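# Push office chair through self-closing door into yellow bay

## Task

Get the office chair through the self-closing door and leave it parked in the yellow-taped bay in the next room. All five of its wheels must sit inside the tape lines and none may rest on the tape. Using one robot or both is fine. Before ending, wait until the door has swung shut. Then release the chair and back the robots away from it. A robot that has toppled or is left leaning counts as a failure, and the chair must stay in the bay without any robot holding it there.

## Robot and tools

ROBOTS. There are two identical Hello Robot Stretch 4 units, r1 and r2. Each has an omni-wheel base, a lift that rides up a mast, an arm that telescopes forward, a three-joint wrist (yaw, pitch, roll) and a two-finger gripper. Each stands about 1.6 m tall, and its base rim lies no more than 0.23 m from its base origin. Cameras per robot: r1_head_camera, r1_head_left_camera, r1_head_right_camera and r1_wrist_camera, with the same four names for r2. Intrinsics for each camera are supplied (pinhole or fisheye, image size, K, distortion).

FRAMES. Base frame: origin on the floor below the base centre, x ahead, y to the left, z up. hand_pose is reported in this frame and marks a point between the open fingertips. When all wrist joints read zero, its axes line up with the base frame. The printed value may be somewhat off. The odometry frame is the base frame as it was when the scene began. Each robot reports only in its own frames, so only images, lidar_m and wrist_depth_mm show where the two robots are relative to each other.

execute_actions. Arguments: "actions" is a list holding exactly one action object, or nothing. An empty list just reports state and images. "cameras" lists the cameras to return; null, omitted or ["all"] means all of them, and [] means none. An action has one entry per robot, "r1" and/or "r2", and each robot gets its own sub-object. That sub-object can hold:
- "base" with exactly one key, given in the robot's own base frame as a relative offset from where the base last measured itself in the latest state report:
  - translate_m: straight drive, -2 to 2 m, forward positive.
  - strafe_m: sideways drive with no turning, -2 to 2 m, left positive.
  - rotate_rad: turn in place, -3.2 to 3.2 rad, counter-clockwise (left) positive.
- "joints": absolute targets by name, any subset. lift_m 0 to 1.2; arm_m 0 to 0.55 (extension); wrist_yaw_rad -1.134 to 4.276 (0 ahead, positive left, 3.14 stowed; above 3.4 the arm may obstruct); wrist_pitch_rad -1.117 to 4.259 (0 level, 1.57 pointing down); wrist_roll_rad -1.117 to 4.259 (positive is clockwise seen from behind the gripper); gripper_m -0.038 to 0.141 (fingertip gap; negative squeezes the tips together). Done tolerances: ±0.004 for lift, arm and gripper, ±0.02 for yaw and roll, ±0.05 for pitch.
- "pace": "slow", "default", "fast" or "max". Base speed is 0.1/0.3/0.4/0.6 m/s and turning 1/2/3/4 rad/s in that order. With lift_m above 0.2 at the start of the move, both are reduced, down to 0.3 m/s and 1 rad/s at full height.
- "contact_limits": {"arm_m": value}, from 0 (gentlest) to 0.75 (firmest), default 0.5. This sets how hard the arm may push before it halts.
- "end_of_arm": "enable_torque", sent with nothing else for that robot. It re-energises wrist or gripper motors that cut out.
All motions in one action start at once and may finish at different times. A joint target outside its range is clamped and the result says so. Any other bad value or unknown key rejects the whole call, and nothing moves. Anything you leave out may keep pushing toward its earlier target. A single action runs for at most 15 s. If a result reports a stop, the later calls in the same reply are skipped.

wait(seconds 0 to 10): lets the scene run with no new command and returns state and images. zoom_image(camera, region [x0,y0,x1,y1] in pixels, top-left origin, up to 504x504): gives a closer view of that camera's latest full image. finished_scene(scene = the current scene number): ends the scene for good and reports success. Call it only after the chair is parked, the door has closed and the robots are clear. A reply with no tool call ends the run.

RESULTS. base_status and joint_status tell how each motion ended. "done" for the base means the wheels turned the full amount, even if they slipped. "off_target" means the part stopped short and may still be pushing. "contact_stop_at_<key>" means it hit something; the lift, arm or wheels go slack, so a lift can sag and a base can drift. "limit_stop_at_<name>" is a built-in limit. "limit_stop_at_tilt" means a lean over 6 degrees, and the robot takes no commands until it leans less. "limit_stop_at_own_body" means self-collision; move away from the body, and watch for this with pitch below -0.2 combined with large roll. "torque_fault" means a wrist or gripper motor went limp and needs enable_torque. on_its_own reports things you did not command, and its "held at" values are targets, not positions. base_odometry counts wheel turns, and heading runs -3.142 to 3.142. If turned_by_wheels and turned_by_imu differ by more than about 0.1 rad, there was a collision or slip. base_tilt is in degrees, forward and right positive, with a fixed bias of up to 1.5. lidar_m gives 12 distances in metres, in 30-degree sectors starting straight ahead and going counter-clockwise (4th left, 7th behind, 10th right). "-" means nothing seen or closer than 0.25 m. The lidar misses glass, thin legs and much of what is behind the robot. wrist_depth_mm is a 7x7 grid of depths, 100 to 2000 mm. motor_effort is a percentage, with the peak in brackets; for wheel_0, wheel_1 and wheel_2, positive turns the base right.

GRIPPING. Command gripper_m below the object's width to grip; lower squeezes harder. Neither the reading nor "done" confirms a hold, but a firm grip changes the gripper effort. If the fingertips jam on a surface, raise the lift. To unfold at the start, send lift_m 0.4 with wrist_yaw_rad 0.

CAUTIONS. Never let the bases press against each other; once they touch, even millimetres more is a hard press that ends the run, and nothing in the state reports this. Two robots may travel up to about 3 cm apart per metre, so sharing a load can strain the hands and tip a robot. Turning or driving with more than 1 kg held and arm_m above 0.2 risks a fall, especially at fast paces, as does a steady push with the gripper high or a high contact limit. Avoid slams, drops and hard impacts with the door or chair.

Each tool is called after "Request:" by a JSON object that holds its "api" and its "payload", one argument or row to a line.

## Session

Request:
{"api": "execute_actions", "payload": {
  "actions": []
}}

Scene clock: 0.00 s.
r1.base_odometry: x=+0.000 y=+0.000 heading=+0.000 (m, m, rad; r1's odometry frame)
r1.turned_by_wheels: +0.000 (rad since the last result)
r1.turned_by_imu: +0.000 (rad since the last result)
r1.base_tilt: forward=-0.1 right=+1.2 (deg)
r1.lidar_m: 1.14 0.80 0.75 0.77 1.05 2.06 2.14 2.87 1.59 1.82 2.74 3.55
r1.base_status: not commanded
r1.joint_positions: lift_m=+0.296 arm_m=+0.001 wrist_yaw_rad=+3.198 wrist_pitch_rad=-0.002 wrist_roll_rad=-0.001 gripper_m=+0.057
r1.joint_status: not commanded
r1.motor_effort: lift_m=+19 arm_m=-1 wrist_yaw_rad=+0 wrist_pitch_rad=-6 wrist_roll_rad=+0 gripper_m=-3 wheel_0=+0 wheel_1=+0 wheel_2=+0 (%)
r1.hand_pose: x=-0.1210 y=+0.0710 z=+0.4750 quat_wxyz=(-0.028, +0.001, +0.000, +1.000) (m; r1's base frame)
r1.wrist_depth_mm: - 139 138 - - 1921 1708 / - - 135 - - 1921 1661 / - - 134 - - 1863 1708 / - 109 134 - - 1921 1708 / 181 137 - - - 1863 1661 / 195 - 1808 - 211 1808 1661 / 191 1281 1182 1229 1138 1118 1205
r2.base_odometry: x=+0.000 y=+0.000 heading=+0.000 (m, m, rad; r2's odometry frame)
r2.turned_by_wheels: +0.000 (rad since the last result)
r2.turned_by_imu: +0.000 (rad since the last result)
r2.base_tilt: forward=-0.2 right=+0.1 (deg)
r2.lidar_m: 2.32 3.21 2.78 1.98 1.18 1.00 1.00 1.16 1.95 1.96 2.30 2.76
r2.base_status: not commanded
r2.joint_positions: lift_m=+0.143 arm_m=+0.000 wrist_yaw_rad=+3.210 wrist_pitch_rad=-0.005 wrist_roll_rad=+0.008 gripper_m=+0.057
r2.joint_status: not commanded
r2.motor_effort: lift_m=+18 arm_m=+0 wrist_yaw_rad=+0 wrist_pitch_rad=-4 wrist_roll_rad=+1 gripper_m=-4 wheel_0=+0 wheel_1=+0 wheel_2=+0 (%)
r2.hand_pose: x=-0.1231 y=+0.0675 z=+0.3229 quat_wxyz=(-0.034, +0.002, +0.004, +0.999) (m; r2's base frame)
r2.wrist_depth_mm: - - 133 1118 1025 976 904 / - - 134 1098 1042 976 917 / - 111 135 1118 1060 991 917 / 140 138 211 1160 1060 991 931 / 206 1430 1255 1160 1042 1008 931 / 206 1025 891 960 904 960 917 / 205 492 759 - 778 683 732
pictures: r1_head_camera, r1_head_left_camera, r1_head_right_camera, r1_wrist_camera, r2_head_camera, r2_head_left_camera, r2_head_right_camera, r2_wrist_camera
Images, in order (width x height): r1_head_camera 420x560, r1_head_left_camera 420x672, r1_head_right_camera 420x672, r1_wrist_camera 616x392, r2_head_camera 420x560, r2_head_left_camera 420x672, r2_head_right_camera 420x672, r2_wrist_camera 616x392.

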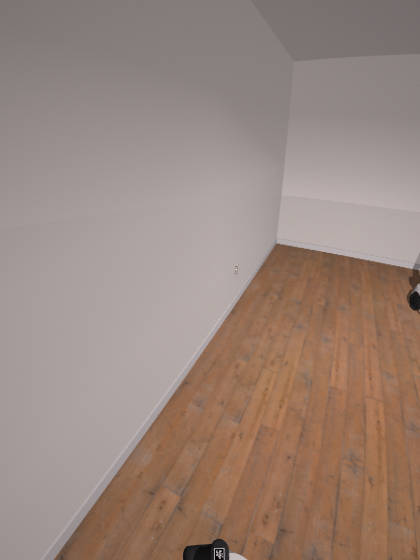

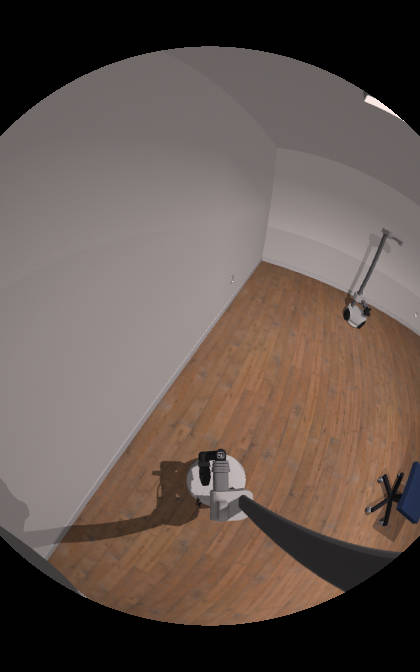

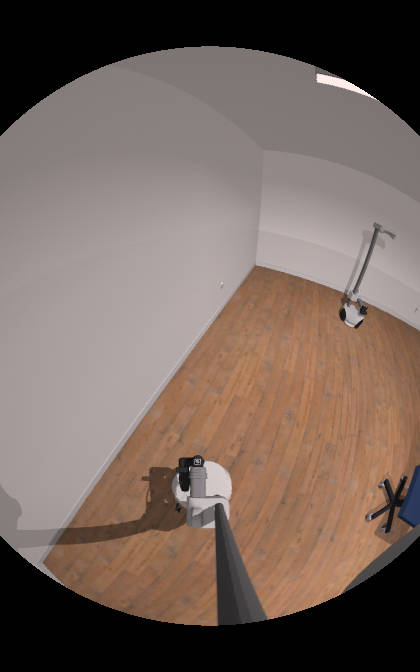

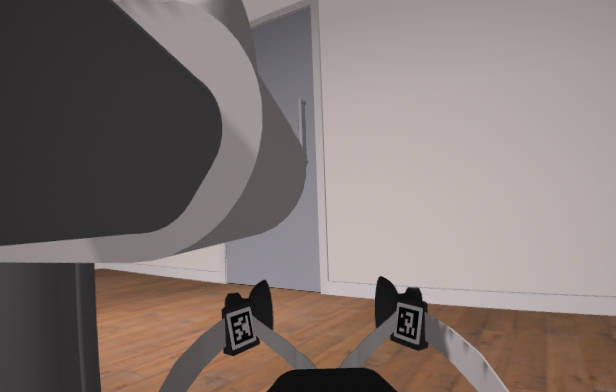

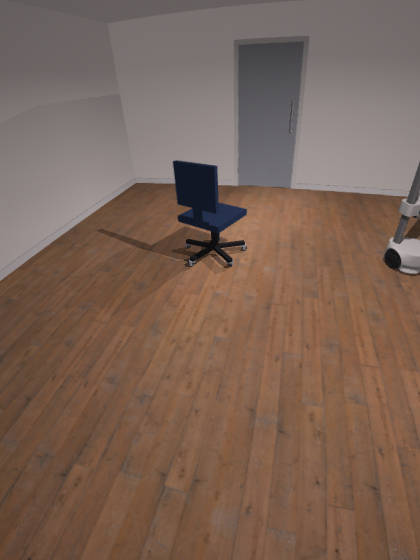

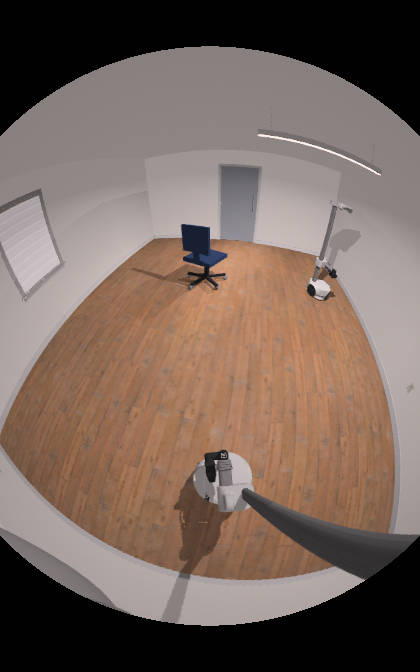

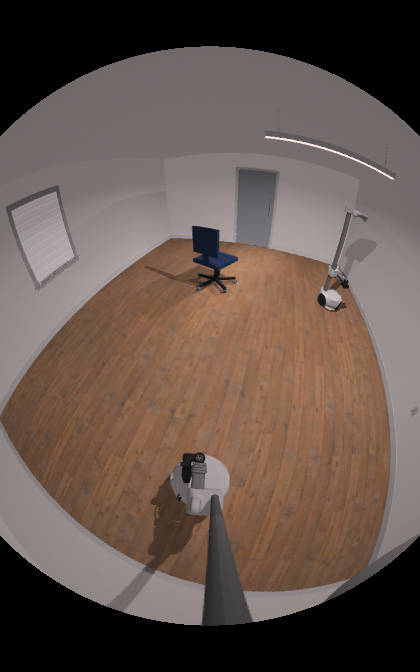

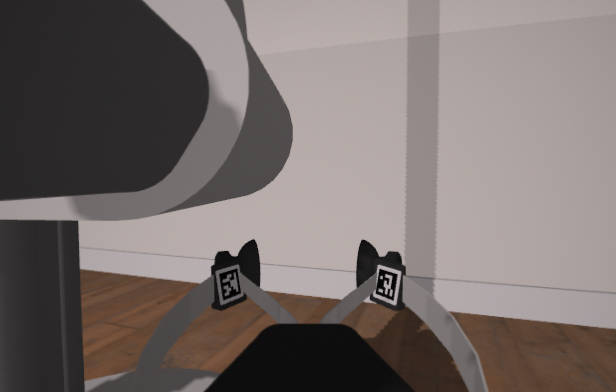

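Request:
{"api": "execute_actions", "payload": {
  "actions": [
    {"r1":{"base":{"rotate_rad":2.07},"pace":"fast"},"r2":{"base":{"translate_m":0.5},"joints":{"lift_m":0.4,"wrist_yaw_rad":0,"gripper_m":0.13},"pace":"max"}}
  ],
  "cameras": []
}}

Request:
{"api": "execute_actions", "payload": {
  "actions": [
    {"r1":{"base":{"strafe_m":2.0},"joints":{"lift_m":0.68,"wrist_yaw_rad":0,"gripper_m":0.09},"pace":"max"},"r2":{"base":{"translate_m":1.1},"joints":{"lift_m":0.08,"arm_m":0.18},"pace":"fast"}}
  ],
  "cameras": ["r1_head_camera","r1_wrist_camera","r2_head_camera","r2_wrist_camera"]
}}

Scene clock: 9.13 s.
r1.base_odometry: x=+0.000 y=+0.000 heading=+2.070 (m, m, rad; r1's odometry frame)
r1.turned_by_wheels: +2.070 (rad since the last result)
r1.turned_by_imu: +2.091 (rad since the last result)
r1.base_tilt: forward=-0.1 right=+1.2 (deg)
r1.lidar_m: 1.04 2.07 2.12 2.81 1.60 1.80 2.43 3.72 1.18 0.81 0.73 0.76
r1.base_status: done
r1.joint_positions: lift_m=+0.296 arm_m=+0.001 wrist_yaw_rad=+3.198 wrist_pitch_rad=-0.002 wrist_roll_rad=-0.001 gripper_m=+0.057
r1.joint_status: not commanded
r1.motor_effort: lift_m=+19(19) arm_m=+0(1) wrist_yaw_rad=+1(1) wrist_pitch_rad=-6(6) wrist_roll_rad=+0(0) gripper_m=-2(2) wheel_0=-1(7) wheel_1=-1(11) wheel_2=-2(14) (%)
r1.hand_pose: x=-0.1210 y=+0.0710 z=+0.4750 quat_wxyz=(-0.028, +0.001, +0.000, +1.000) (m; r1's base frame)
r1.wrist_depth_mm: - 139 138 - - - - / - - 135 - - - - / - - 134 - - - - / - 109 134 - - - - / 181 137 - - - - - / 194 - 1808 - 211 1863 1708 / 191 1308 1160 1205 1138 1118 1205
r2.base_odometry: x=+0.500 y=+0.000 heading=+0.000 (m, m, rad; r2's odometry frame)
r2.turned_by_wheels: +0.000 (rad since the last result)
r2.turned_by_imu: +0.001 (rad since the last result)
r2.base_tilt: forward=-0.2 right=+0.1 (deg)
r2.lidar_m: 1.81 3.05 2.65 2.65 1.73 1.47 1.49 1.74 2.06 2.09 2.40 2.44
r2.base_status: done
r2.joint_positions: lift_m=+0.400 arm_m=+0.000 wrist_yaw_rad=+0.000 wrist_pitch_rad=-0.005 wrist_roll_rad=+0.008 gripper_m=+0.130
r2.joint_status: all done
r2.motor_effort: lift_m=+20(25) arm_m=+0(0) wrist_yaw_rad=+0(6) wrist_pitch_rad=-8(5) wrist_roll_rad=+1(1) gripper_m=-1(3) wheel_0=+0(8) wheel_1=+0(7) wheel_2=+0(17) (%)
r2.hand_pose: x=+0.4592 y=-0.0873 z=+0.5795 quat_wxyz=(+1.000, +0.004, -0.003, +0.000) (m; r2's base frame)
r2.wrist_depth_mm: - - - - - - - / - - - - - - - / - - - - - - - / - - - 1983 - - - / - - - - - - - / 1661 1576 1464 1576 1464 1576 1708 / 1205 1182 1255 - 1281 1205 1229
pictures: none
No camera images: the call's "cameras" was empty. Leave "cameras" out to get every camera's image.

Scene clock: 13.97 s.
r1.base_odometry: x=-1.756 y=-0.957 heading=+2.070 (m, m, rad; r1's odometry frame)
r1.turned_by_wheels: +0.000 (rad since the last result)
r1.turned_by_imu: +0.001 (rad since the last result)
r1.base_tilt: forward=-0.2 right=+1.2 (deg)
r1.lidar_m: 1.01 0.96 1.02 1.34 2.30 2.39 1.03 1.01 3.71 2.59 2.45 1.48
r1.base_status: done
r1.joint_positions: lift_m=+0.680 arm_m=+0.001 wrist_yaw_rad=+0.000 wrist_pitch_rad=-0.002 wrist_roll_rad=-0.001 gripper_m=+0.090
r1.joint_status: all done
r1.motor_effort: lift_m=+22(26) arm_m=-1(1) wrist_yaw_rad=+0(5) wrist_pitch_rad=-5(6) wrist_roll_rad=+0(1) gripper_m=+0(2) wheel_0=+3(16) wheel_1=+1(17) wheel_2=+0(1) (%)
r1.hand_pose: x=+0.4605 y=-0.0874 z=+0.8586 quat_wxyz=(+1.000, +0.000, -0.001, +0.000) (m; r1's base frame)
r1.wrist_depth_mm: 691 759 866 991 1160 1430 1708 / 683 750 854 991 1138 1366 1708 / 683 759 854 976 1138 1366 1661 / 676 750 842 960 1098 1336 1618 / 676 750 831 946 1098 1308 1618 / 668 741 220 946 1025 1308 1576 / 661 723 798 878 1060 1229 1576
r2.base_odometry: x=+1.600 y=+0.000 heading=+0.000 (m, m, rad; r2's odometry frame)
r2.turned_by_wheels: +0.000 (rad since the last result)
r2.turned_by_imu: +0.000 (rad since the last result)
r2.base_tilt: forward=-0.2 right=+0.1 (deg)
r2.lidar_m: 0.73 1.01 2.35 2.35 2.75 2.54 2.54 2.77 2.38 2.38 2.80 1.02
r2.base_status: done
r2.joint_positions: lift_m=+0.080 arm_m=+0.178 wrist_yaw_rad=+0.000 wrist_pitch_rad=-0.005 wrist_roll_rad=+0.008 gripper_m=+0.130
r2.joint_status: all done
r2.motor_effort: lift_m=+14(19) arm_m=+9(6) wrist_yaw_rad=+0(1) wrist_pitch_rad=-6(6) wrist_roll_rad=+0(1) gripper_m=-2(1) wheel_0=+1(8) wheel_1=+0(8) wheel_2=+2(12) (%)
r2.hand_pose: x=+0.6378 y=-0.0874 z=+0.2600 quat_wxyz=(+1.000, +0.004, -0.003, +0.000) (m; r2's base frame)
r2.wrist_depth_mm: - 449 336 379 - - - / - 455 387 404 539 - - / - - 627 - - - - / - - - - 1708 - - / 1464 1464 1138 1308 1464 1464 1464 / 842 768 564 517 691 778 842 / 442 530 615 - 634 591 597
pictures: r1_head_camera, r1_wrist_camera, r2_head_camera, r2_wrist_camera
Images, in order (width x height): r1_head_camera 420x560, r1_wrist_camera 616x392, r2_head_camera 420x560, r2_wrist_camera 616x392.

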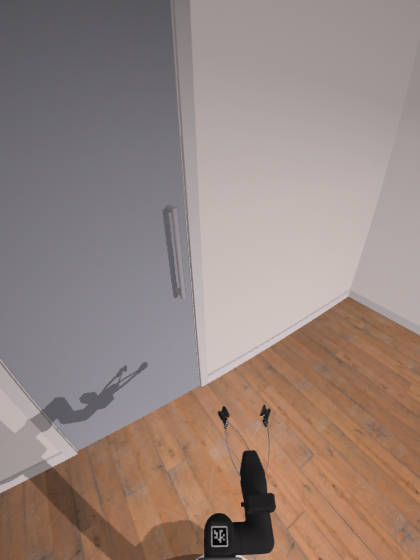

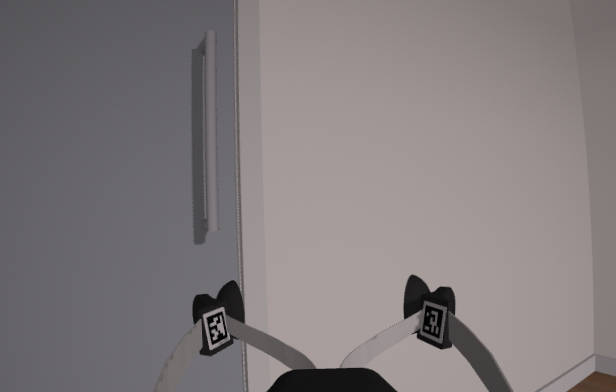

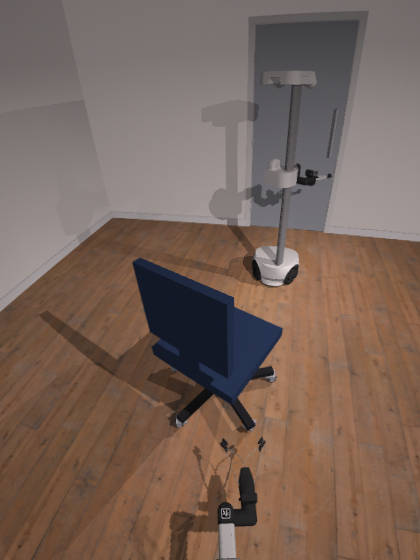

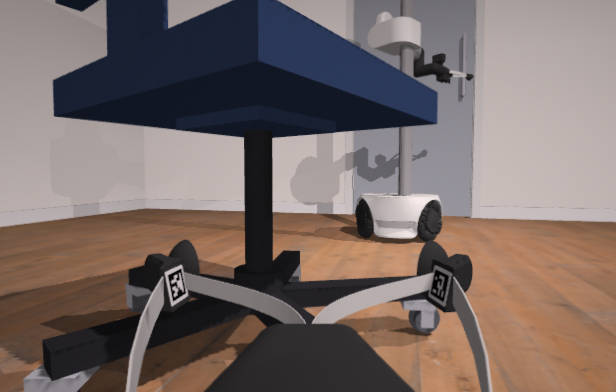

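Request:
{"api": "execute_actions", "payload": {
  "actions": [
    {"r1":{"base":{"strafe_m":0.225},"joints":{"lift_m":0.8},"pace":"fast"},"r2":{"base":{"strafe_m":0.09},"pace":"fast"}}
  ],
  "cameras": []
}}

Request:
{"api": "execute_actions", "payload": {
  "actions": [
    {"r1":{"base":{"translate_m":0.42},"pace":"fast"},"r2":{"base":{"translate_m":0.42},"pace":"fast"}}
  ],
  "cameras": ["r1_wrist_camera","r2_wrist_camera"]
}}

Scene clock: 17.87 s.
r1.base_odometry: x=-1.954 y=-1.065 heading=+2.070 (m, m, rad; r1's odometry frame)
r1.turned_by_wheels: +0.000 (rad since the last result)
r1.turned_by_imu: -0.001 (rad since the last result)
r1.base_tilt: forward=-0.1 right=+1.2 (deg)
r1.lidar_m: 0.92 0.85 0.87 1.17 2.10 2.20 2.89 1.08 1.31 2.79 2.63 1.30
r1.base_status: done
r1.joint_positions: lift_m=+0.800 arm_m=+0.001 wrist_yaw_rad=+0.000 wrist_pitch_rad=-0.002 wrist_roll_rad=-0.001 gripper_m=+0.090
r1.joint_status: all done
r1.motor_effort: lift_m=+22(21) arm_m=-1(1) wrist_yaw_rad=+0(0) wrist_pitch_rad=-5(5) wrist_roll_rad=+0(0) gripper_m=-1(2) wheel_0=+2(14) wheel_1=+2(15) wheel_2=+0(0) (%)
r1.hand_pose: x=+0.4605 y=-0.0874 z=+0.9785 quat_wxyz=(+1.000, +0.000, -0.001, +0.000) (m; r1's base frame)
r1.wrist_depth_mm: 591 654 741 842 991 1205 1499 / 585 654 732 820 976 1160 1499 / 585 647 723 820 976 1160 1430 / 585 640 723 809 946 1138 1430 / 574 640 715 798 946 1118 1430 / 569 627 220 798 854 1118 1336 / 569 621 683 750 917 1060 1308
r2.base_odometry: x=+1.600 y=+0.090 heading=+0.000 (m, m, rad; r2's odometry frame)
r2.turned_by_wheels: +0.000 (rad since the last result)
r2.turned_by_imu: +0.001 (rad since the last result)
r2.base_tilt: forward=-0.1 right=+0.1 (deg)
r2.lidar_m: 0.72 2.63 2.25 2.24 2.65 2.52 2.52 2.81 2.46 2.47 2.87 0.81
r2.base_status: done
r2.joint_positions: lift_m=+0.080 arm_m=+0.178 wrist_yaw_rad=+0.000 wrist_pitch_rad=-0.005 wrist_roll_rad=+0.008 gripper_m=+0.130
r2.joint_status: not commanded
r2.motor_effort: lift_m=+14(14) arm_m=+9(9) wrist_yaw_rad=-2(1) wrist_pitch_rad=-4(7) wrist_roll_rad=+1(0) gripper_m=+0(1) wheel_0=+2(12) wheel_1=-1(13) wheel_2=+0(0) (%)
r2.hand_pose: x=+0.6378 y=-0.0874 z=+0.2600 quat_wxyz=(+1.000, +0.004, -0.003, +0.000) (m; r2's base frame)
r2.wrist_depth_mm: - - 445 343 387 - - / - 564 445 389 424 - - / - - - 634 - - - / - - - 1921 - - - / 1464 1499 1464 1138 1464 1464 1464 / 831 778 517 517 668 723 842 / 591 445 549 - 418 559 591
pictures: none
No camera images: the call's "cameras" was empty. Leave "cameras" out to get every camera's image.

Scene clock: 20.33 s.
r1.base_odometry: x=-2.155 y=-0.696 heading=+2.071 (m, m, rad; r1's odometry frame)
r1.turned_by_wheels: +0.000 (rad since the last result)
r1.turned_by_imu: -0.002 (rad since the last result)
r1.base_tilt: forward=-0.2 right=+1.2 (deg)
r1.lidar_m: 0.55 0.48 0.52 0.69 1.67 2.41 3.21 1.49 3.61 2.54 2.41 0.78
r1.base_status: done
r1.joint_positions: lift_m=+0.800 arm_m=+0.001 wrist_yaw_rad=+0.000 wrist_pitch_rad=-0.002 wrist_roll_rad=-0.001 gripper_m=+0.090
r1.joint_status: not commanded
r1.motor_effort: lift_m=+22(23) arm_m=-1(1) wrist_yaw_rad=+1(0) wrist_pitch_rad=-5(5) wrist_roll_rad=-1(0) gripper_m=-1(1) wheel_0=+2(8) wheel_1=+4(10) wheel_2=-1(16) (%)
r1.hand_pose: x=+0.4605 y=-0.0874 z=+0.9786 quat_wxyz=(+1.000, +0.000, -0.001, +0.000) (m; r1's base frame)
r1.wrist_depth_mm: 300 332 375 413 504 615 750 / 298 329 373 410 496 609 741 / 297 329 373 407 492 591 741 / 296 327 368 404 488 585 723 / 294 324 364 399 480 580 707 / 291 322 220 389 433 569 691 / 289 315 347 332 449 535 668
r2.base_odometry: x=+2.020 y=+0.091 heading=+0.001 (m, m, rad; r2's odometry frame)
r2.turned_by_wheels: +0.000 (rad since the last result)
r2.turned_by_imu: +0.000 (rad since the last result)
r2.base_tilt: forward=-0.2 right=+0.1 (deg)
r2.lidar_m: 0.34 0.44 2.16 2.15 2.54 2.92 2.92 2.98 2.58 2.57 3.02 0.32
r2.base_status: done
r2.joint_positions: lift_m=+0.080 arm_m=+0.178 wrist_yaw_rad=+0.000 wrist_pitch_rad=-0.005 wrist_roll_rad=+0.008 gripper_m=+0.130
r2.joint_status: not commanded
r2.motor_effort: lift_m=+14(14) arm_m=+9(9) wrist_yaw_rad=+0(0) wrist_pitch_rad=-6(7) wrist_roll_rad=+1(1) gripper_m=+0(2) wheel_0=+1(7) wheel_1=+0(6) wheel_2=+1(12) (%)
r2.hand_pose: x=+0.6378 y=-0.0874 z=+0.2600 quat_wxyz=(+1.000, +0.004, -0.003, +0.000) (m; r2's base frame)
r2.wrist_depth_mm: 237 190 190 191 191 205 236 / - - 389 209 387 384 - / - - - 211 - - - / - - - 213 - - - / 1430 1464 1464 214 1499 1464 1464 / 842 768 732 213 732 778 854 / 569 591 615 - 634 591 591
pictures: r1_wrist_camera, r2_wrist_camera
Images, in order (width x height): r1_wrist_camera 616x392, r2_wrist_camera 616x392.

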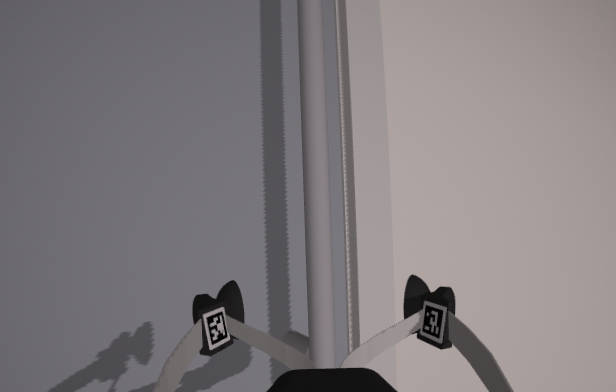

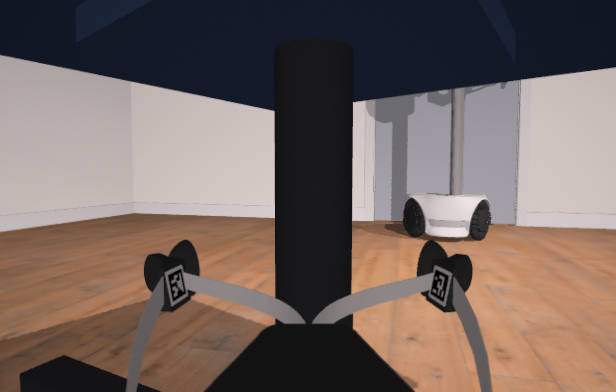

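Request:
{"api": "execute_actions", "payload": {
  "actions": [
    {"r1":{"joints":{"arm_m":0.135,"gripper_m":0.05},"contact_limits":{"arm_m":0.2}},"r2":{"base":{"translate_m":0.05},"joints":{"gripper_m":0.07}}}
  ],
  "cameras": ["r1_wrist_camera"]
}}

Request:
{"api": "execute_actions", "payload": {
  "actions": [
    {"r1":{"joints":{"gripper_m":-0.03}},"r2":{"joints":{"gripper_m":-0.005}}}
  ],
  "cameras": ["r1_wrist_camera","r2_wrist_camera"]
}}

Scene clock: 24.80 s.
r1.base_odometry: x=-2.155 y=-0.696 heading=+2.071 (m, m, rad; r1's odometry frame)
r1.turned_by_wheels: +0.000 (rad since the last result)
r1.turned_by_imu: -0.002 (rad since the last result)
r1.base_tilt: forward=-0.1 right=+1.2 (deg)
r1.lidar_m: 0.51 0.47 0.52 0.68 1.69 2.42 3.22 1.49 3.60 2.56 2.41 0.76
r1.base_status: not commanded
r1.joint_positions: lift_m=+0.800 arm_m=+0.134 wrist_yaw_rad=+0.000 wrist_pitch_rad=-0.002 wrist_roll_rad=-0.001 gripper_m=+0.050
r1.joint_status: all done
r1.motor_effort: lift_m=+22(23) arm_m=+5(3) wrist_yaw_rad=+0(0) wrist_pitch_rad=-5(5) wrist_roll_rad=+0(0) gripper_m=-3(1) wheel_0=+1(2) wheel_1=+4(4) wheel_2=-1(1) (%)
r1.contact_limits: arm_m 0.2
r1.hand_pose: x=+0.5935 y=-0.0874 z=+0.9786 quat_wxyz=(+1.000, +0.000, -0.001, +0.000) (m; r1's base frame)
r1.wrist_depth_mm: 208 230 262 282 330 427 517 / 206 229 259 279 327 418 508 / 206 228 257 220 322 413 500 / 204 225 255 214 319 404 492 / 203 224 253 216 317 402 484 / 201 222 239 209 207 397 477 / 200 220 187 204 303 389 466
r2.base_odometry: x=+2.070 y=+0.091 heading=+0.001 (m, m, rad; r2's odometry frame)
r2.turned_by_wheels: +0.000 (rad since the last result)
r2.turned_by_imu: +0.001 (rad since the last result)
r2.base_tilt: forward=-0.2 right=+0.1 (deg)
r2.lidar_m: 0.28 0.40 2.13 2.15 2.55 2.97 2.95 2.99 2.59 2.60 3.03 0.27
r2.base_status: done
r2.joint_positions: lift_m=+0.080 arm_m=+0.178 wrist_yaw_rad=+0.000 wrist_pitch_rad=-0.005 wrist_roll_rad=+0.008 gripper_m=+0.070
r2.joint_status: all done
r2.motor_effort: lift_m=+14(14) arm_m=+9(9) wrist_yaw_rad=+0(1) wrist_pitch_rad=-7(7) wrist_roll_rad=+1(0) gripper_m=-4(1) wheel_0=+2(6) wheel_1=+2(6) wheel_2=+1(9) (%)
r2.hand_pose: x=+0.6378 y=-0.0874 z=+0.2600 quat_wxyz=(+1.000, +0.004, -0.003, +0.000) (m; r2's base frame)
r2.wrist_depth_mm: 237 190 190 158 190 190 204 / - - 389 159 387 - - / - - - 160 - - - / - - - 162 - - - / 1464 1430 1464 163 1138 1464 1464 / 842 831 723 163 195 842 842 / 585 559 615 - 634 559 597
pictures: r1_wrist_camera
Images, in order (width x height): r1_wrist_camera 616x392.

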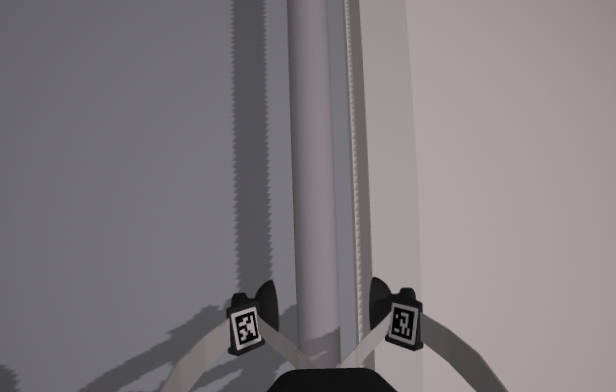

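Scene clock: 26.33 s.
r1.base_odometry: x=-2.155 y=-0.696 heading=+2.071 (m, m, rad; r1's odometry frame)
r1.turned_by_wheels: +0.000 (rad since the last result)
r1.turned_by_imu: -0.001 (rad since the last result)
r1.base_tilt: forward=-0.1 right=+1.2 (deg)
r1.lidar_m: 0.52 0.49 0.50 0.68 1.68 2.42 3.26 1.49 3.60 2.55 2.42 0.76
r1.base_status: not commanded
r1.joint_positions: lift_m=+0.800 arm_m=+0.135 wrist_yaw_rad=+0.000 wrist_pitch_rad=-0.002 wrist_roll_rad=-0.001 gripper_m=-0.029
r1.joint_status: all done
r1.motor_effort: lift_m=+22(23) arm_m=+2(5) wrist_yaw_rad=+2(16) wrist_pitch_rad=-6(6) wrist_roll_rad=+0(0) gripper_m=-21(22) wheel_0=+1(2) wheel_1=+4(4) wheel_2=-1(1) (%)
r1.hand_pose: x=+0.5941 y=-0.0875 z=+0.9785 quat_wxyz=(+1.000, +0.000, -0.001, +0.000) (m; r1's base frame)
r1.wrist_depth_mm: 199 220 247 210 330 427 517 / 198 218 246 265 327 415 508 / 196 216 244 262 324 413 500 / 195 216 242 259 320 404 492 / 194 213 241 201 315 402 484 / 192 211 231 196 195 399 477 / 191 205 174 192 289 152 469
r2.base_odometry: x=+2.070 y=+0.091 heading=+0.001 (m, m, rad; r2's odometry frame)
r2.turned_by_wheels: +0.000 (rad since the last result)
r2.turned_by_imu: +0.000 (rad since the last result)
r2.base_tilt: forward=-0.2 right=+0.1 (deg)
r2.lidar_m: 0.28 0.39 2.16 2.12 2.53 2.95 2.96 3.01 2.57 2.59 3.01 0.27
r2.base_status: not commanded
r2.joint_positions: lift_m=+0.080 arm_m=+0.179 wrist_yaw_rad=+0.000 wrist_pitch_rad=-0.005 wrist_roll_rad=+0.008 gripper_m=-0.004
r2.joint_status: all done
r2.motor_effort: lift_m=+14(14) arm_m=+7(9) wrist_yaw_rad=+1(7) wrist_pitch_rad=-5(10) wrist_roll_rad=+1(1) gripper_m=-21(19) wheel_0=-1(2) wheel_1=+0(2) wheel_2=+1(1) (%)
r2.hand_pose: x=+0.6383 y=-0.0875 z=+0.2599 quat_wxyz=(+1.000, +0.004, -0.002, +0.000) (m; r2's base frame)
r2.wrist_depth_mm: 236 190 191 151 190 189 219 / - - 389 152 387 - - / - - - 154 - - - / - - - 155 - - - / 1430 1430 1499 157 1464 1464 1464 / 842 831 187 156 185 842 842 / 591 559 615 - 634 559 591
pictures: r1_wrist_camera, r2_wrist_camera
Images, in order (width x height): r1_wrist_camera 616x392, r2_wrist_camera 616x392.

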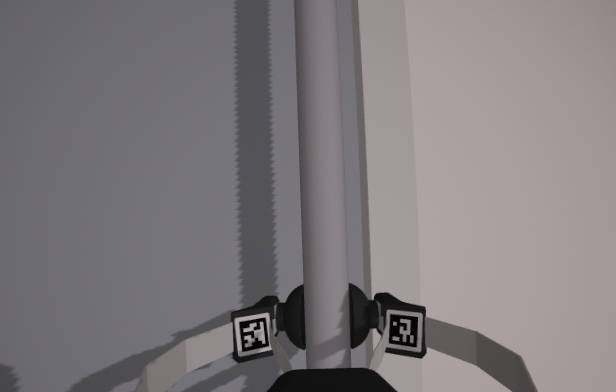

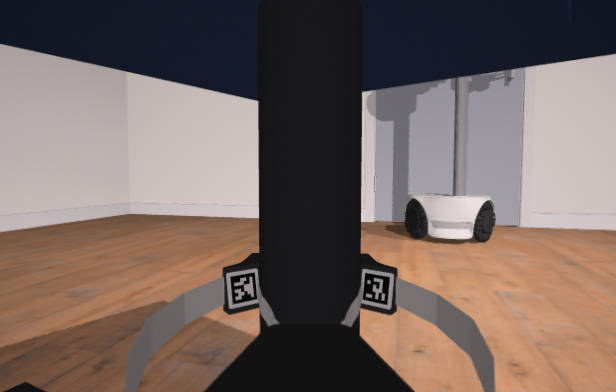

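Request:
{"api": "execute_actions", "payload": {
  "actions": [
    {"r1":{"base":{"translate_m":-0.07},"joints":{"wrist_yaw_rad":-0.1}},"r2":{"base":{"translate_m":-0.1},"pace":"slow"}}
  ],
  "cameras": []
}}

Request:
{"api": "execute_actions", "payload": {
  "actions": [
    {"r1":{"base":{"translate_m":-0.12},"joints":{"wrist_yaw_rad":-0.24}},"r2":{"base":{"translate_m":-0.25}}}
  ],
  "cameras": []
}}

Scene clock: 31.00 s.
r1.base_odometry: x=-2.121 y=-0.757 heading=+2.069 (m, m, rad; r1's odometry frame)
r1.turned_by_wheels: -0.001 (rad since the last result)
r1.turned_by_imu: -0.003 (rad since the last result)
r1.base_tilt: forward=-0.1 right=+1.2 (deg)
r1.lidar_m: 0.52 0.49 0.54 0.78 1.87 2.39 3.17 1.49 3.71 2.56 2.43 0.84
r1.base_status: done
r1.joint_positions: lift_m=+0.800 arm_m=+0.135 wrist_yaw_rad=-0.106 wrist_pitch_rad=-0.002 wrist_roll_rad=-0.001 gripper_m=-0.029
r1.joint_status: all done
r1.on_its_own: wrist_yaw_rad is at rest, and its effort (+19) is outside its rest range (-13 to +13)
r1.motor_effort: lift_m=+22(22) arm_m=-2(2) wrist_yaw_rad=+19(57) wrist_pitch_rad=-7(9) wrist_roll_rad=+0(0) gripper_m=-21(25) wheel_0=-12(13) wheel_1=-8(8) wheel_2=+4(24) (%)
r1.hand_pose: x=+0.5839 y=-0.1176 z=+0.9784 quat_wxyz=(+0.999, +0.000, -0.001, -0.053) (m; r1's base frame)
r1.wrist_depth_mm: 196 216 244 204 512 668 904 / 195 215 243 204 500 654 917 / 194 214 240 207 496 647 891 / 193 213 238 256 488 634 878 / 191 211 236 254 484 621 854 / 190 209 230 194 196 615 842 / 188 204 170 191 195 153 831
r2.base_odometry: x=+1.970 y=+0.091 heading=+0.000 (m, m, rad; r2's odometry frame)
r2.turned_by_wheels: +0.000 (rad since the last result)
r2.turned_by_imu: +0.001 (rad since the last result)
r2.base_tilt: forward=-0.1 right=+0.1 (deg)
r2.lidar_m: 0.27 0.36 2.17 2.15 2.53 2.85 2.87 2.97 2.56 2.58 3.01 0.27
r2.base_status: done
r2.joint_positions: lift_m=+0.080 arm_m=+0.179 wrist_yaw_rad=+0.001 wrist_pitch_rad=-0.005 wrist_roll_rad=+0.008 gripper_m=-0.004
r2.joint_status: not commanded
r2.motor_effort: lift_m=+14(14) arm_m=+5(6) wrist_yaw_rad=-3(14) wrist_pitch_rad=-5(9) wrist_roll_rad=+2(1) gripper_m=-21(23) wheel_0=-4(6) wheel_1=-3(4) wheel_2=+3(12) (%)
r2.hand_pose: x=+0.6385 y=-0.0871 z=+0.2599 quat_wxyz=(+1.000, +0.004, -0.002, +0.001) (m; r2's base frame)
r2.wrist_depth_mm: 237 190 190 151 190 189 189 / - - 389 152 387 - - / - - - 154 - - - / - - - 155 - - - / 1464 1464 1430 156 1464 1430 1464 / 831 842 191 156 184 842 842 / 585 559 615 - 634 564 591
pictures: none
No camera images: the call's "cameras" was empty. Leave "cameras" out to get every camera's image.

Scene clock: 33.27 s.
r1.base_odometry: x=-2.064 y=-0.863 heading=+2.068 (m, m, rad; r1's odometry frame)
r1.turned_by_wheels: -0.002 (rad since the last result)
r1.turned_by_imu: -0.002 (rad since the last result)
r1.base_tilt: forward=-0.1 right=+1.2 (deg)
r1.lidar_m: 0.51 0.53 0.64 0.90 2.16 2.32 3.10 1.62 3.76 2.66 2.50 0.51
r1.base_status: done
r1.joint_positions: lift_m=+0.800 arm_m=+0.135 wrist_yaw_rad=-0.250 wrist_pitch_rad=-0.002 wrist_roll_rad=-0.001 gripper_m=-0.029
r1.joint_status: all done
r1.on_its_own: wrist_yaw_rad is at rest, and its effort (+29) is outside its rest range (-13 to +13)
r1.motor_effort: lift_m=+23(23) arm_m=-2(3) wrist_yaw_rad=+29(44) wrist_pitch_rad=-8(9) wrist_roll_rad=+0(0) gripper_m=-23(27) wheel_0=-11(11) wheel_1=-6(9) wheel_2=-4(23) (%)
r1.hand_pose: x=+0.5642 y=-0.1561 z=+0.9784 quat_wxyz=(+0.992, -0.001, -0.001, -0.125) (m; r1's base frame)
r1.wrist_depth_mm: 200 220 246 236 866 1336 1808 / 199 219 244 262 854 1281 1756 / 198 217 242 259 831 1229 1808 / 197 216 240 257 820 1229 1756 / 196 214 239 255 798 1205 1756 / 193 212 233 195 196 1182 1756 / 193 208 168 193 196 154 1756
r2.base_odometry: x=+1.720 y=+0.090 heading=+0.000 (m, m, rad; r2's odometry frame)
r2.turned_by_wheels: +0.000 (rad since the last result)
r2.turned_by_imu: +0.000 (rad since the last result)
r2.base_tilt: forward=-0.2 right=+0.1 (deg)
r2.lidar_m: 0.28 0.38 2.21 2.20 2.63 2.63 2.64 2.89 2.51 2.50 2.91 0.26
r2.base_status: done
r2.joint_positions: lift_m=+0.080 arm_m=+0.179 wrist_yaw_rad=-0.001 wrist_pitch_rad=-0.005 wrist_roll_rad=+0.008 gripper_m=-0.004
r2.joint_status: not commanded
r2.motor_effort: lift_m=+14(14) arm_m=+5(5) wrist_yaw_rad=+2(8) wrist_pitch_rad=-7(6) wrist_roll_rad=+1(2) gripper_m=-20(24) wheel_0=-2(10) wheel_1=-1(8) wheel_2=+0(12) (%)
r2.hand_pose: x=+0.6384 y=-0.0877 z=+0.2599 quat_wxyz=(+1.000, +0.004, -0.002, +0.000) (m; r2's base frame)
r2.wrist_depth_mm: 237 190 190 150 190 190 236 / - - 389 152 387 - - / - - - 153 - - - / - - - 154 1921 - - / 1464 1430 1464 156 1499 1464 1499 / 842 842 190 156 185 854 842 / 585 559 615 - 627 559 591
pictures: none
No camera images: the call's "cameras" was empty. Leave "cameras" out to get every camera's image.

Request:
{"api": "execute_actions", "payload": {
  "actions": [
    {"r1":{"base":{"translate_m":-0.53},"joints":{"wrist_yaw_rad":-0.31,"arm_m":0.35}},"r2":{"base":{"rotate_rad":-0.09},"pace":"slow"}}
  ],
  "cameras": ["r1_head_right_camera","r1_wrist_camera"]
}}

Scene clock: 38.70 s.
r1.base_odometry: x=-1.812 y=-1.329 heading=+2.068 (m, m, rad; r1's odometry frame)
r1.turned_by_wheels: +0.000 (rad since the last result)
r1.turned_by_imu: -0.002 (rad since the last result)
r1.base_tilt: forward=-0.1 right=+1.2 (deg)
r1.lidar_m: 0.77 0.88 1.15 1.51 1.96 2.01 2.64 1.17 1.20 2.95 2.80 0.83
r1.base_status: done
r1.joint_positions: lift_m=+0.800 arm_m=+0.350 wrist_yaw_rad=-0.304 wrist_pitch_rad=-0.003 wrist_roll_rad=-0.001 gripper_m=-0.029
r1.joint_status: all done
r1.on_its_own: wrist_yaw_rad is at rest, and its effort (-17) is outside its rest range (-13 to +13)
r1.motor_effort: lift_m=+22(23) arm_m=+2(10) wrist_yaw_rad=-17(54) wrist_pitch_rad=-4(7) wrist_roll_rad=-1(0) gripper_m=-19(27) wheel_0=+0(19) wheel_1=-4(9) wheel_2=+9(27) (%)
r1.hand_pose: x=+0.7698 y=-0.1697 z=+0.9787 quat_wxyz=(+0.988, -0.001, -0.001, -0.151) (m; r1's base frame)
r1.wrist_depth_mm: 250 255 263 200 277 - 1921 / 249 254 259 198 276 - 1921 / 247 252 259 198 273 - 1921 / 246 251 257 200 271 - 1921 / 243 249 255 259 268 - 1983 / 241 248 252 190 197 - 1921 / 240 244 175 187 225 150 1921
r2.base_odometry: x=+1.720 y=+0.090 heading=-0.091 (m, m, rad; r2's odometry frame)
r2.turned_by_wheels: -0.090 (rad since the last result)
r2.turned_by_imu: -0.086 (rad since the last result)
r2.base_tilt: forward=-0.2 right=+0.1 (deg)
r2.lidar_m: 0.29 0.37 2.23 2.20 2.47 2.65 2.63 2.93 2.52 2.51 2.78 0.27
r2.base_status: done
r2.joint_positions: lift_m=+0.080 arm_m=+0.179 wrist_yaw_rad=-0.006 wrist_pitch_rad=-0.005 wrist_roll_rad=+0.008 gripper_m=-0.004
r2.joint_status: not commanded
r2.on_its_own: wrist_yaw_rad is at rest, and its effort (+16) is outside its rest range (-13 to +13)
r2.motor_effort: lift_m=+14(14) arm_m=+6(6) wrist_yaw_rad=+16(63) wrist_pitch_rad=-6(7) wrist_roll_rad=+1(1) gripper_m=-18(23) wheel_0=-3(17) wheel_1=+1(6) wheel_2=-3(17) (%)
r2.hand_pose: x=+0.6379 y=-0.0891 z=+0.2600 quat_wxyz=(+1.000, +0.004, -0.003, -0.003) (m; r2's base frame)
r2.wrist_depth_mm: 237 190 191 147 190 190 236 / - - 389 148 387 - - / - - - 150 - - - / - - - 152 - - - / 1430 1430 1464 153 1464 1499 1499 / 842 842 187 153 185 854 842 / 585 559 615 - 634 559 591
pictures: r1_head_right_camera, r1_wrist_camera
Images, in order (width x height): r1_head_right_camera 420x672, r1_wrist_camera 616x392.

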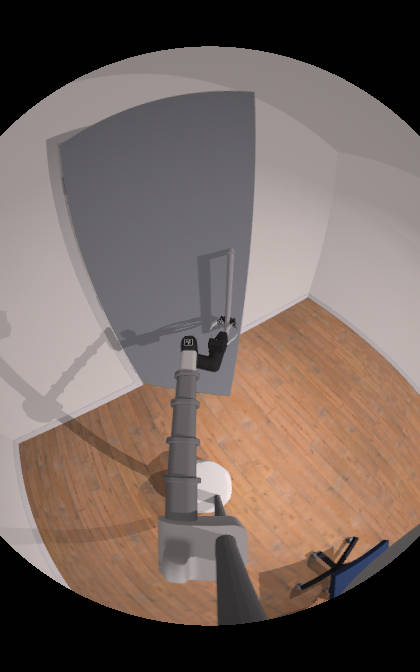

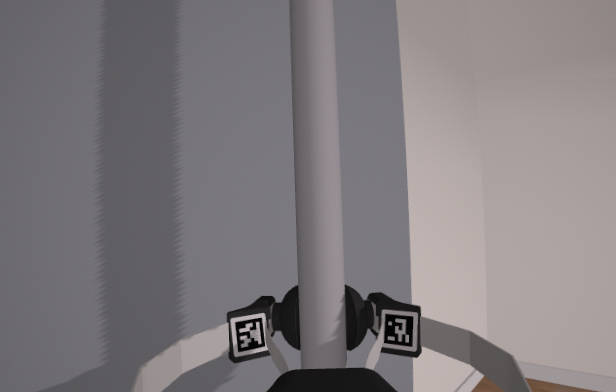

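Request:
{"api": "execute_actions", "payload": {
  "actions": [
    {"r1":{"base":{"strafe_m":0.065},"joints":{"arm_m":0.2}},"r2":{"base":{"rotate_rad":-0.09},"pace":"slow"}}
  ],
  "cameras": []
}}

Request:
{"api": "execute_actions", "payload": {
  "actions": [
    {"r1":{"base":{"strafe_m":0.07},"joints":{"arm_m":0.09}},"r2":{"base":{"rotate_rad":-0.09},"pace":"slow"}}
  ],
  "cameras": []
}}

Scene clock: 42.40 s.
r1.base_odometry: x=-1.869 y=-1.359 heading=+2.067 (m, m, rad; r1's odometry frame)
r1.turned_by_wheels: -0.001 (rad since the last result)
r1.turned_by_imu: -0.003 (rad since the last result)
r1.base_tilt: forward=-0.1 right=+1.2 (deg)
r1.lidar_m: 0.62 0.81 1.10 1.47 1.90 1.93 2.58 1.33 1.24 3.00 2.84 0.62
r1.base_status: done
r1.joint_positions: lift_m=+0.800 arm_m=+0.201 wrist_yaw_rad=-0.313 wrist_pitch_rad=-0.002 wrist_roll_rad=-0.001 gripper_m=-0.029
r1.joint_status: all done
r1.motor_effort: lift_m=+22(22) arm_m=-5(13) wrist_yaw_rad=+7(51) wrist_pitch_rad=-6(5) wrist_roll_rad=+0(0) gripper_m=-20(26) wheel_0=-8(20) wheel_1=+1(9) wheel_2=-4(7) (%)
r1.hand_pose: x=+0.6194 y=-0.1719 z=+0.9786 quat_wxyz=(+0.988, -0.001, -0.001, -0.156) (m; r1's base frame)
r1.wrist_depth_mm: 286 279 273 234 263 - - / 283 278 272 196 263 - - / 282 276 271 195 259 - - / 281 274 270 196 259 - - / 278 272 267 262 257 - - / 276 271 265 188 198 - - / 274 270 171 186 198 155 -
r2.base_odometry: x=+1.720 y=+0.090 heading=-0.181 (m, m, rad; r2's odometry frame)
r2.turned_by_wheels: -0.091 (rad since the last result)
r2.turned_by_imu: -0.087 (rad since the last result)
r2.base_tilt: forward=-0.2 right=+0.1 (deg)
r2.lidar_m: 0.29 0.41 2.29 2.21 2.42 2.70 2.64 2.82 2.56 2.49 2.67 0.26
r2.base_status: done
r2.joint_positions: lift_m=+0.080 arm_m=+0.179 wrist_yaw_rad=-0.006 wrist_pitch_rad=-0.005 wrist_roll_rad=+0.008 gripper_m=-0.004
r2.joint_status: not commanded
r2.on_its_own: wrist_yaw_rad is at rest, and its effort (+15) is outside its rest range (-13 to +13)
r2.motor_effort: lift_m=+14(14) arm_m=+6(6) wrist_yaw_rad=+15(56) wrist_pitch_rad=-6(5) wrist_roll_rad=+1(1) gripper_m=-16(19) wheel_0=-5(17) wheel_1=+0(7) wheel_2=-3(14) (%)
r2.hand_pose: x=+0.6378 y=-0.0890 z=+0.2600 quat_wxyz=(+1.000, +0.004, -0.003, -0.003) (m; r2's base frame)
r2.wrist_depth_mm: 238 191 191 147 190 190 189 / - - 389 148 387 - - / - - - 150 - - - / - - 1661 151 - - - / 1430 1430 1464 152 1464 1464 1464 / 831 854 189 153 185 842 831 / 585 559 615 - 634 559 591
pictures: none
No camera images: the call's "cameras" was empty. Leave "cameras" out to get every camera's image.

Scene clock: 43.73 s.
r1.base_odometry: x=-1.930 y=-1.393 heading=+2.066 (m, m, rad; r1's odometry frame)
r1.turned_by_wheels: -0.001 (rad since the last result)
r1.turned_by_imu: -0.002 (rad since the last result)
r1.base_tilt: forward=-0.1 right=+1.2 (deg)
r1.lidar_m: 0.57 0.80 1.06 1.42 1.82 1.89 2.49 1.41 1.33 3.09 2.92 0.49
r1.base_status: done
r1.joint_positions: lift_m=+0.800 arm_m=+0.091 wrist_yaw_rad=-0.319 wrist_pitch_rad=-0.002 wrist_roll_rad=-0.001 gripper_m=-0.029
r1.joint_status: all done
r1.on_its_own: wrist_yaw_rad is at rest, and its effort (+24) is outside its rest range (-13 to +13)
r1.motor_effort: lift_m=+22(22) arm_m=-4(9) wrist_yaw_rad=+24(47) wrist_pitch_rad=-8(8) wrist_roll_rad=+0(0) gripper_m=-17(22) wheel_0=-8(19) wheel_1=+1(8) wheel_2=-3(2) (%)
r1.hand_pose: x=+0.5083 y=-0.1734 z=+0.9784 quat_wxyz=(+0.987, -0.001, -0.001, -0.159) (m; r1's base frame)
r1.wrist_depth_mm: 327 306 287 198 255 - - / 325 304 286 200 254 - - / 322 303 283 267 253 - - / 320 301 282 266 251 - - / 319 300 281 265 250 - - / 317 297 279 189 189 - - / 317 297 168 184 187 158 -
r2.base_odometry: x=+1.720 y=+0.090 heading=-0.272 (m, m, rad; r2's odometry frame)
r2.turned_by_wheels: -0.091 (rad since the last result)
r2.turned_by_imu: -0.088 (rad since the last result)
r2.base_tilt: forward=-0.2 right=+0.1 (deg)
r2.lidar_m: 0.30 0.36 2.33 2.22 2.34 2.74 2.63 2.74 2.60 2.50 2.58 0.28
r2.base_status: done
r2.joint_positions: lift_m=+0.080 arm_m=+0.179 wrist_yaw_rad=-0.006 wrist_pitch_rad=-0.005 wrist_roll_rad=+0.008 gripper_m=-0.004
r2.joint_status: not commanded
r2.on_its_own: wrist_yaw_rad is at rest, and its effort (+15) is outside its rest range (-13 to +13)
r2.motor_effort: lift_m=+14(14) arm_m=+6(6) wrist_yaw_rad=+15(60) wrist_pitch_rad=-5(7) wrist_roll_rad=+2(1) gripper_m=-16(19) wheel_0=-7(20) wheel_1=-2(8) wheel_2=-4(14) (%)
r2.hand_pose: x=+0.6377 y=-0.0891 z=+0.2599 quat_wxyz=(+1.000, +0.004, -0.002, -0.003) (m; r2's base frame)
r2.wrist_depth_mm: 237 190 191 148 190 190 189 / - - 389 150 389 - - / - - - 151 - - - / - - - 153 - - - / 1430 1464 1464 154 1464 1464 1464 / 842 854 186 155 184 842 842 / 585 559 615 - 634 564 591
pictures: none
No camera images: the call's "cameras" was empty. Leave "cameras" out to get every camera's image.

Request:
{"api": "execute_actions", "payload": {
  "actions": [
    {"r1":{"base":{"strafe_m":0.075},"joints":{"arm_m":0.0}},"r2":{"base":{"strafe_m":-0.04},"pace":"slow"}}
  ],
  "cameras": []
}}

Request:
{"api": "execute_actions", "payload": {
  "actions": [
    {"r1":{"base":{"strafe_m":0.065},"joints":{"wrist_yaw_rad":-0.47}}}
  ],
  "cameras": ["r1_head_right_camera","r2_head_camera"]
}}

Scene clock: 48.27 s.
r1.base_odometry: x=-1.996 y=-1.428 heading=+2.066 (m, m, rad; r1's odometry frame)
r1.turned_by_wheels: -0.001 (rad since the last result)
r1.turned_by_imu: -0.003 (rad since the last result)
r1.base_tilt: forward=-0.2 right=+1.3 (deg)
r1.lidar_m: 0.51 0.80 1.01 1.36 1.78 1.82 2.41 1.62 1.39 3.15 2.97 0.40
r1.base_status: done
r1.joint_positions: lift_m=+0.800 arm_m=+0.002 wrist_yaw_rad=-0.323 wrist_pitch_rad=-0.001 wrist_roll_rad=-0.001 gripper_m=-0.030
r1.joint_status: all done
r1.on_its_own: wrist_yaw_rad is at rest, and its effort (+37) is outside its rest range (-13 to +13)
r1.motor_effort: lift_m=+22(22) arm_m=-4(10) wrist_yaw_rad=+37(38) wrist_pitch_rad=-9(10) wrist_roll_rad=+0(0) gripper_m=-16(23) wheel_0=-8(15) wheel_1=+1(9) wheel_2=-1(2) (%)
r1.hand_pose: x=+0.4184 y=-0.1744 z=+0.9782 quat_wxyz=(+0.987, -0.001, +0.000, -0.161) (m; r1's base frame)
r1.wrist_depth_mm: 382 338 300 193 247 - - / 379 336 298 195 246 - - / 375 332 297 268 246 - - / 375 332 296 267 242 - - / 370 330 294 267 241 - - / 370 329 293 185 186 231 - / 370 329 170 180 182 153 -
r2.base_odometry: x=+1.709 y=+0.052 heading=-0.272 (m, m, rad; r2's odometry frame)
r2.turned_by_wheels: +0.000 (rad since the last result)
r2.turned_by_imu: +0.002 (rad since the last result)
r2.base_tilt: forward=-0.2 right=+0.1 (deg)
r2.lidar_m: 0.28 0.39 2.38 2.26 2.32 2.73 2.64 2.74 2.56 2.45 2.57 0.26
r2.base_status: done
r2.joint_positions: lift_m=+0.080 arm_m=+0.179 wrist_yaw_rad=+0.000 wrist_pitch_rad=-0.005 wrist_roll_rad=+0.008 gripper_m=-0.005
r2.joint_status: not commanded
r2.motor_effort: lift_m=+14(14) arm_m=+6(7) wrist_yaw_rad=-1(31) wrist_pitch_rad=-7(4) wrist_roll_rad=+1(1) gripper_m=-17(18) wheel_0=+6(13) wheel_1=-1(6) wheel_2=+0(5) (%)
r2.hand_pose: x=+0.6383 y=-0.0873 z=+0.2600 quat_wxyz=(+1.000, +0.004, -0.003, +0.000) (m; r2's base frame)
r2.wrist_depth_mm: 238 190 191 146 190 190 237 / - - 389 148 389 - - / - - - 149 - - - / - - 1708 150 - - - / 1464 1464 1499 151 1430 1464 1430 / 831 831 184 152 186 842 842 / 591 559 615 - 634 559 597
pictures: none
No camera images: the call's "cameras" was empty. Leave "cameras" out to get every camera's image.

Scene clock: 49.53 s.
r1.base_odometry: x=-2.053 y=-1.459 heading=+2.065 (m, m, rad; r1's odometry frame)
r1.turned_by_wheels: -0.001 (rad since the last result)
r1.turned_by_imu: -0.001 (rad since the last result)
r1.base_tilt: forward=-0.1 right=+1.3 (deg)
r1.lidar_m: 0.51 0.86 0.99 1.31 1.72 1.77 2.34 1.69 1.44 3.20 3.02 0.40
r1.base_status: done
r1.joint_positions: lift_m=+0.800 arm_m=+0.001 wrist_yaw_rad=-0.482 wrist_pitch_rad=-0.001 wrist_roll_rad=-0.001 gripper_m=-0.030
r1.joint_status: all done
r1.on_its_own: wrist_yaw_rad is at rest, and its effort (+36) is outside its rest range (-13 to +13)
r1.motor_effort: lift_m=+22(22) arm_m=-2(4) wrist_yaw_rad=+36(65) wrist_pitch_rad=-9(13) wrist_roll_rad=+0(0) gripper_m=-17(25) wheel_0=-10(17) wheel_1=+2(10) wheel_2=-2(8) (%)
r1.hand_pose: x=+0.3872 y=-0.2113 z=+0.9781 quat_wxyz=(+0.971, -0.001, +0.000, -0.239) (m; r1's base frame)
r1.wrist_depth_mm: 332 307 282 189 245 - - / 330 306 281 191 245 - - / 329 303 279 260 242 - - / 325 301 278 258 240 - - / 324 298 277 257 239 - - / 324 298 276 181 183 - - / 322 298 164 176 178 155 -
r2.base_odometry: x=+1.709 y=+0.052 heading=-0.272 (m, m, rad; r2's odometry frame)
r2.turned_by_wheels: +0.000 (rad since the last result)
r2.turned_by_imu: +0.000 (rad since the last result)
r2.base_tilt: forward=-0.2 right=+0.1 (deg)
r2.lidar_m: 0.29 0.39 2.37 2.25 2.33 2.75 2.64 2.72 2.55 2.45 2.56 0.25
r2.base_status: not commanded
r2.joint_positions: lift_m=+0.080 arm_m=+0.179 wrist_yaw_rad=+0.000 wrist_pitch_rad=-0.005 wrist_roll_rad=+0.008 gripper_m=-0.005
r2.joint_status: not commanded
r2.motor_effort: lift_m=+14(14) arm_m=+6(6) wrist_yaw_rad=-3(1) wrist_pitch_rad=-5(6) wrist_roll_rad=+2(2) gripper_m=-16(16) wheel_0=+6(6) wheel_1=-1(0) wheel_2=+0(0) (%)
r2.hand_pose: x=+0.6383 y=-0.0873 z=+0.2600 quat_wxyz=(+1.000, +0.004, -0.003, +0.000) (m; r2's base frame)
r2.wrist_depth_mm: 238 190 191 146 191 190 237 / - - 389 147 387 - - / - - - 149 - - - / - - - 150 - - - / 1464 1430 1430 151 1464 1464 1464 / 842 831 185 152 187 842 854 / 591 564 609 - 634 559 591
pictures: r1_head_right_camera, r2_head_camera
Images, in order (width x height): r1_head_right_camera 420x672, r2_head_camera 420x560.

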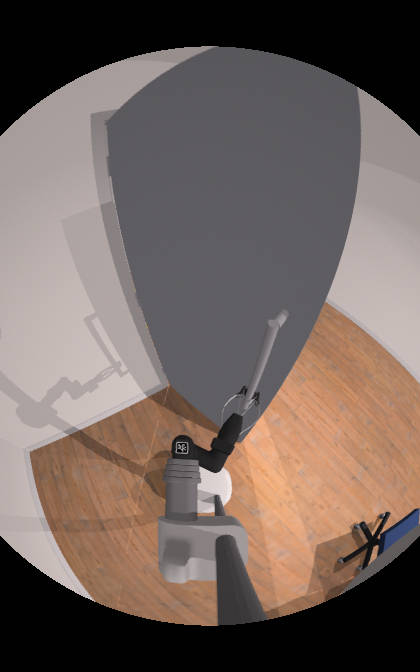

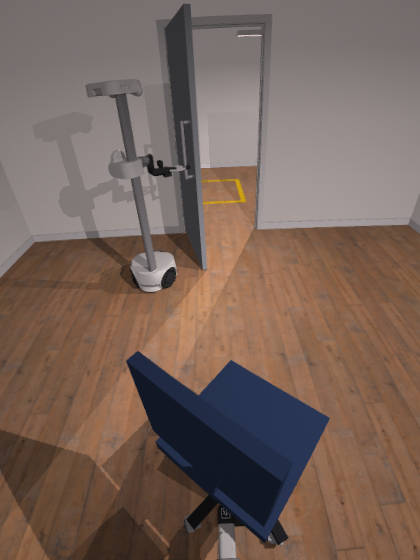

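Request:
{"api": "execute_actions", "payload": {
  "actions": [
    {"r1":{"base":{"strafe_m":0.068},"joints":{"wrist_yaw_rad":-0.63}},"r2":{"base":{"translate_m":0.1}}}
  ],
  "cameras": []
}}

Request:
{"api": "execute_actions", "payload": {
  "actions": [
    {"r1":{"base":{"strafe_m":0.073},"joints":{"wrist_yaw_rad":-0.79}},"r2":{"base":{"translate_m":0.3}}}
  ],
  "cameras": []
}}

Scene clock: 53.27 s.
r1.base_odometry: x=-2.113 y=-1.491 heading=+2.064 (m, m, rad; r1's odometry frame)
r1.turned_by_wheels: -0.001 (rad since the last result)
r1.turned_by_imu: -0.001 (rad since the last result)
r1.base_tilt: forward=-0.1 right=+1.3 (deg)
r1.lidar_m: 0.49 0.91 0.95 1.25 1.64 1.71 2.27 2.17 1.43 3.28 0.42 0.37
r1.base_status: done
r1.joint_positions: lift_m=+0.800 arm_m=+0.001 wrist_yaw_rad=-0.643 wrist_pitch_rad=-0.001 wrist_roll_rad=-0.001 gripper_m=-0.030
r1.joint_status: all done
r1.on_its_own: wrist_yaw_rad is at rest, and its effort (+37) is outside its rest range (-13 to +13)
r1.motor_effort: lift_m=+22(22) arm_m=-2(2) wrist_yaw_rad=+37(72) wrist_pitch_rad=-8(13) wrist_roll_rad=+0(0) gripper_m=-17(23) wheel_0=-7(19) wheel_1=+1(11) wheel_2=-2(7) (%)
r1.hand_pose: x=+0.3508 y=-0.2429 z=+0.9783 quat_wxyz=(+0.949, -0.001, +0.000, -0.316) (m; r1's base frame)
r1.wrist_depth_mm: 298 283 268 186 244 - - / 297 282 266 254 241 - - / 296 279 266 253 240 - - / 293 278 264 251 239 - - / 291 277 263 251 237 - - / 289 274 260 179 185 - - / 289 273 165 172 181 152 -
r2.base_odometry: x=+1.806 y=+0.025 heading=-0.272 (m, m, rad; r2's odometry frame)
r2.turned_by_wheels: -0.001 (rad since the last result)
r2.turned_by_imu: +0.000 (rad since the last result)
r2.base_tilt: forward=-0.2 right=+0.2 (deg)
r2.lidar_m: 0.28 0.39 2.36 2.26 2.34 2.85 2.75 2.82 2.55 2.46 2.53 0.25
r2.base_status: done
r2.joint_positions: lift_m=+0.080 arm_m=+0.179 wrist_yaw_rad=-0.007 wrist_pitch_rad=-0.005 wrist_roll_rad=+0.008 gripper_m=-0.004
r2.joint_status: not commanded
r2.on_its_own: wrist_yaw_rad is at rest, and its effort (+19) is outside its rest range (-13 to +13)
r2.motor_effort: lift_m=+14(14) arm_m=+6(7) wrist_yaw_rad=+19(20) wrist_pitch_rad=-4(8) wrist_roll_rad=+1(2) gripper_m=-16(17) wheel_0=-1(9) wheel_1=-1(6) wheel_2=-4(12) (%)
r2.hand_pose: x=+0.6377 y=-0.0894 z=+0.2600 quat_wxyz=(+1.000, +0.004, -0.003, -0.003) (m; r2's base frame)
r2.wrist_depth_mm: 238 191 191 145 177 190 238 / - - 387 147 389 - - / - - - 148 - - - / - 1661 - 149 - - - / 1464 1430 1430 151 1430 1464 1464 / 831 842 189 151 185 854 842 / 591 554 609 - 597 559 591
pictures: none
No camera images: the call's "cameras" was empty. Leave "cameras" out to get every camera's image.

Scene clock: 55.73 s.
r1.base_odometry: x=-2.177 y=-1.525 heading=+2.064 (m, m, rad; r1's odometry frame)
r1.turned_by_wheels: +0.000 (rad since the last result)
r1.turned_by_imu: +0.004 (rad since the last result)
r1.base_tilt: forward=-0.1 right=+1.3 (deg)
r1.lidar_m: 0.51 0.87 0.91 1.22 1.61 1.64 2.20 4.92 1.25 3.33 0.40 0.34
r1.base_status: done
r1.joint_positions: lift_m=+0.800 arm_m=+0.001 wrist_yaw_rad=-0.800 wrist_pitch_rad=-0.002 wrist_roll_rad=-0.001 gripper_m=-0.030
r1.joint_status: all done
r1.on_its_own: wrist_yaw_rad is at rest, and its effort (+29) is outside its rest range (-13 to +13)
r1.motor_effort: lift_m=+22(22) arm_m=-3(4) wrist_yaw_rad=+29(74) wrist_pitch_rad=-7(11) wrist_roll_rad=+1(1) gripper_m=-15(23) wheel_0=-4(17) wheel_1=+1(17) wheel_2=+0(9) (%)
r1.hand_pose: x=+0.3106 y=-0.2679 z=+0.9784 quat_wxyz=(+0.921, -0.001, -0.001, -0.389) (m; r1's base frame)
r1.wrist_depth_mm: 273 264 255 245 236 - - / 272 263 253 244 235 - - / 270 260 251 243 234 - - / 267 258 250 241 232 - - / 266 257 248 239 230 - - / 264 255 246 178 175 - - / 263 254 162 173 172 150 -
r2.base_odometry: x=+2.094 y=-0.056 heading=-0.273 (m, m, rad; r2's odometry frame)
r2.turned_by_wheels: -0.001 (rad since the last result)
r2.turned_by_imu: -0.003 (rad since the last result)
r2.base_tilt: forward=-0.2 right=+0.1 (deg)
r2.lidar_m: 0.27 0.42 2.36 2.26 2.36 3.16 3.04 3.15 2.55 2.44 2.56 0.25
r2.base_status: done
r2.joint_positions: lift_m=+0.080 arm_m=+0.179 wrist_yaw_rad=-0.007 wrist_pitch_rad=-0.005 wrist_roll_rad=+0.008 gripper_m=-0.004
r2.joint_status: not commanded
r2.on_its_own: wrist_yaw_rad is at rest, and its effort (+21) is outside its rest range (-13 to +13)
r2.motor_effort: lift_m=+14(14) arm_m=+7(6) wrist_yaw_rad=+21(27) wrist_pitch_rad=-7(6) wrist_roll_rad=+2(2) gripper_m=-14(16) wheel_0=-3(5) wheel_1=+0(6) wheel_2=-4(18) (%)
r2.hand_pose: x=+0.6376 y=-0.0896 z=+0.2599 quat_wxyz=(+1.000, +0.004, -0.002, -0.004) (m; r2's base frame)
r2.wrist_depth_mm: 238 191 191 146 177 190 237 / - - 389 147 345 - - / - - - 148 - - - / - 1464 - 150 - - - / 1281 1308 1464 151 1464 1464 1464 / 831 842 189 151 182 842 842 / 585 554 615 - 591 559 597
pictures: none
No camera images: the call's "cameras" was empty. Leave "cameras" out to get every camera's image.


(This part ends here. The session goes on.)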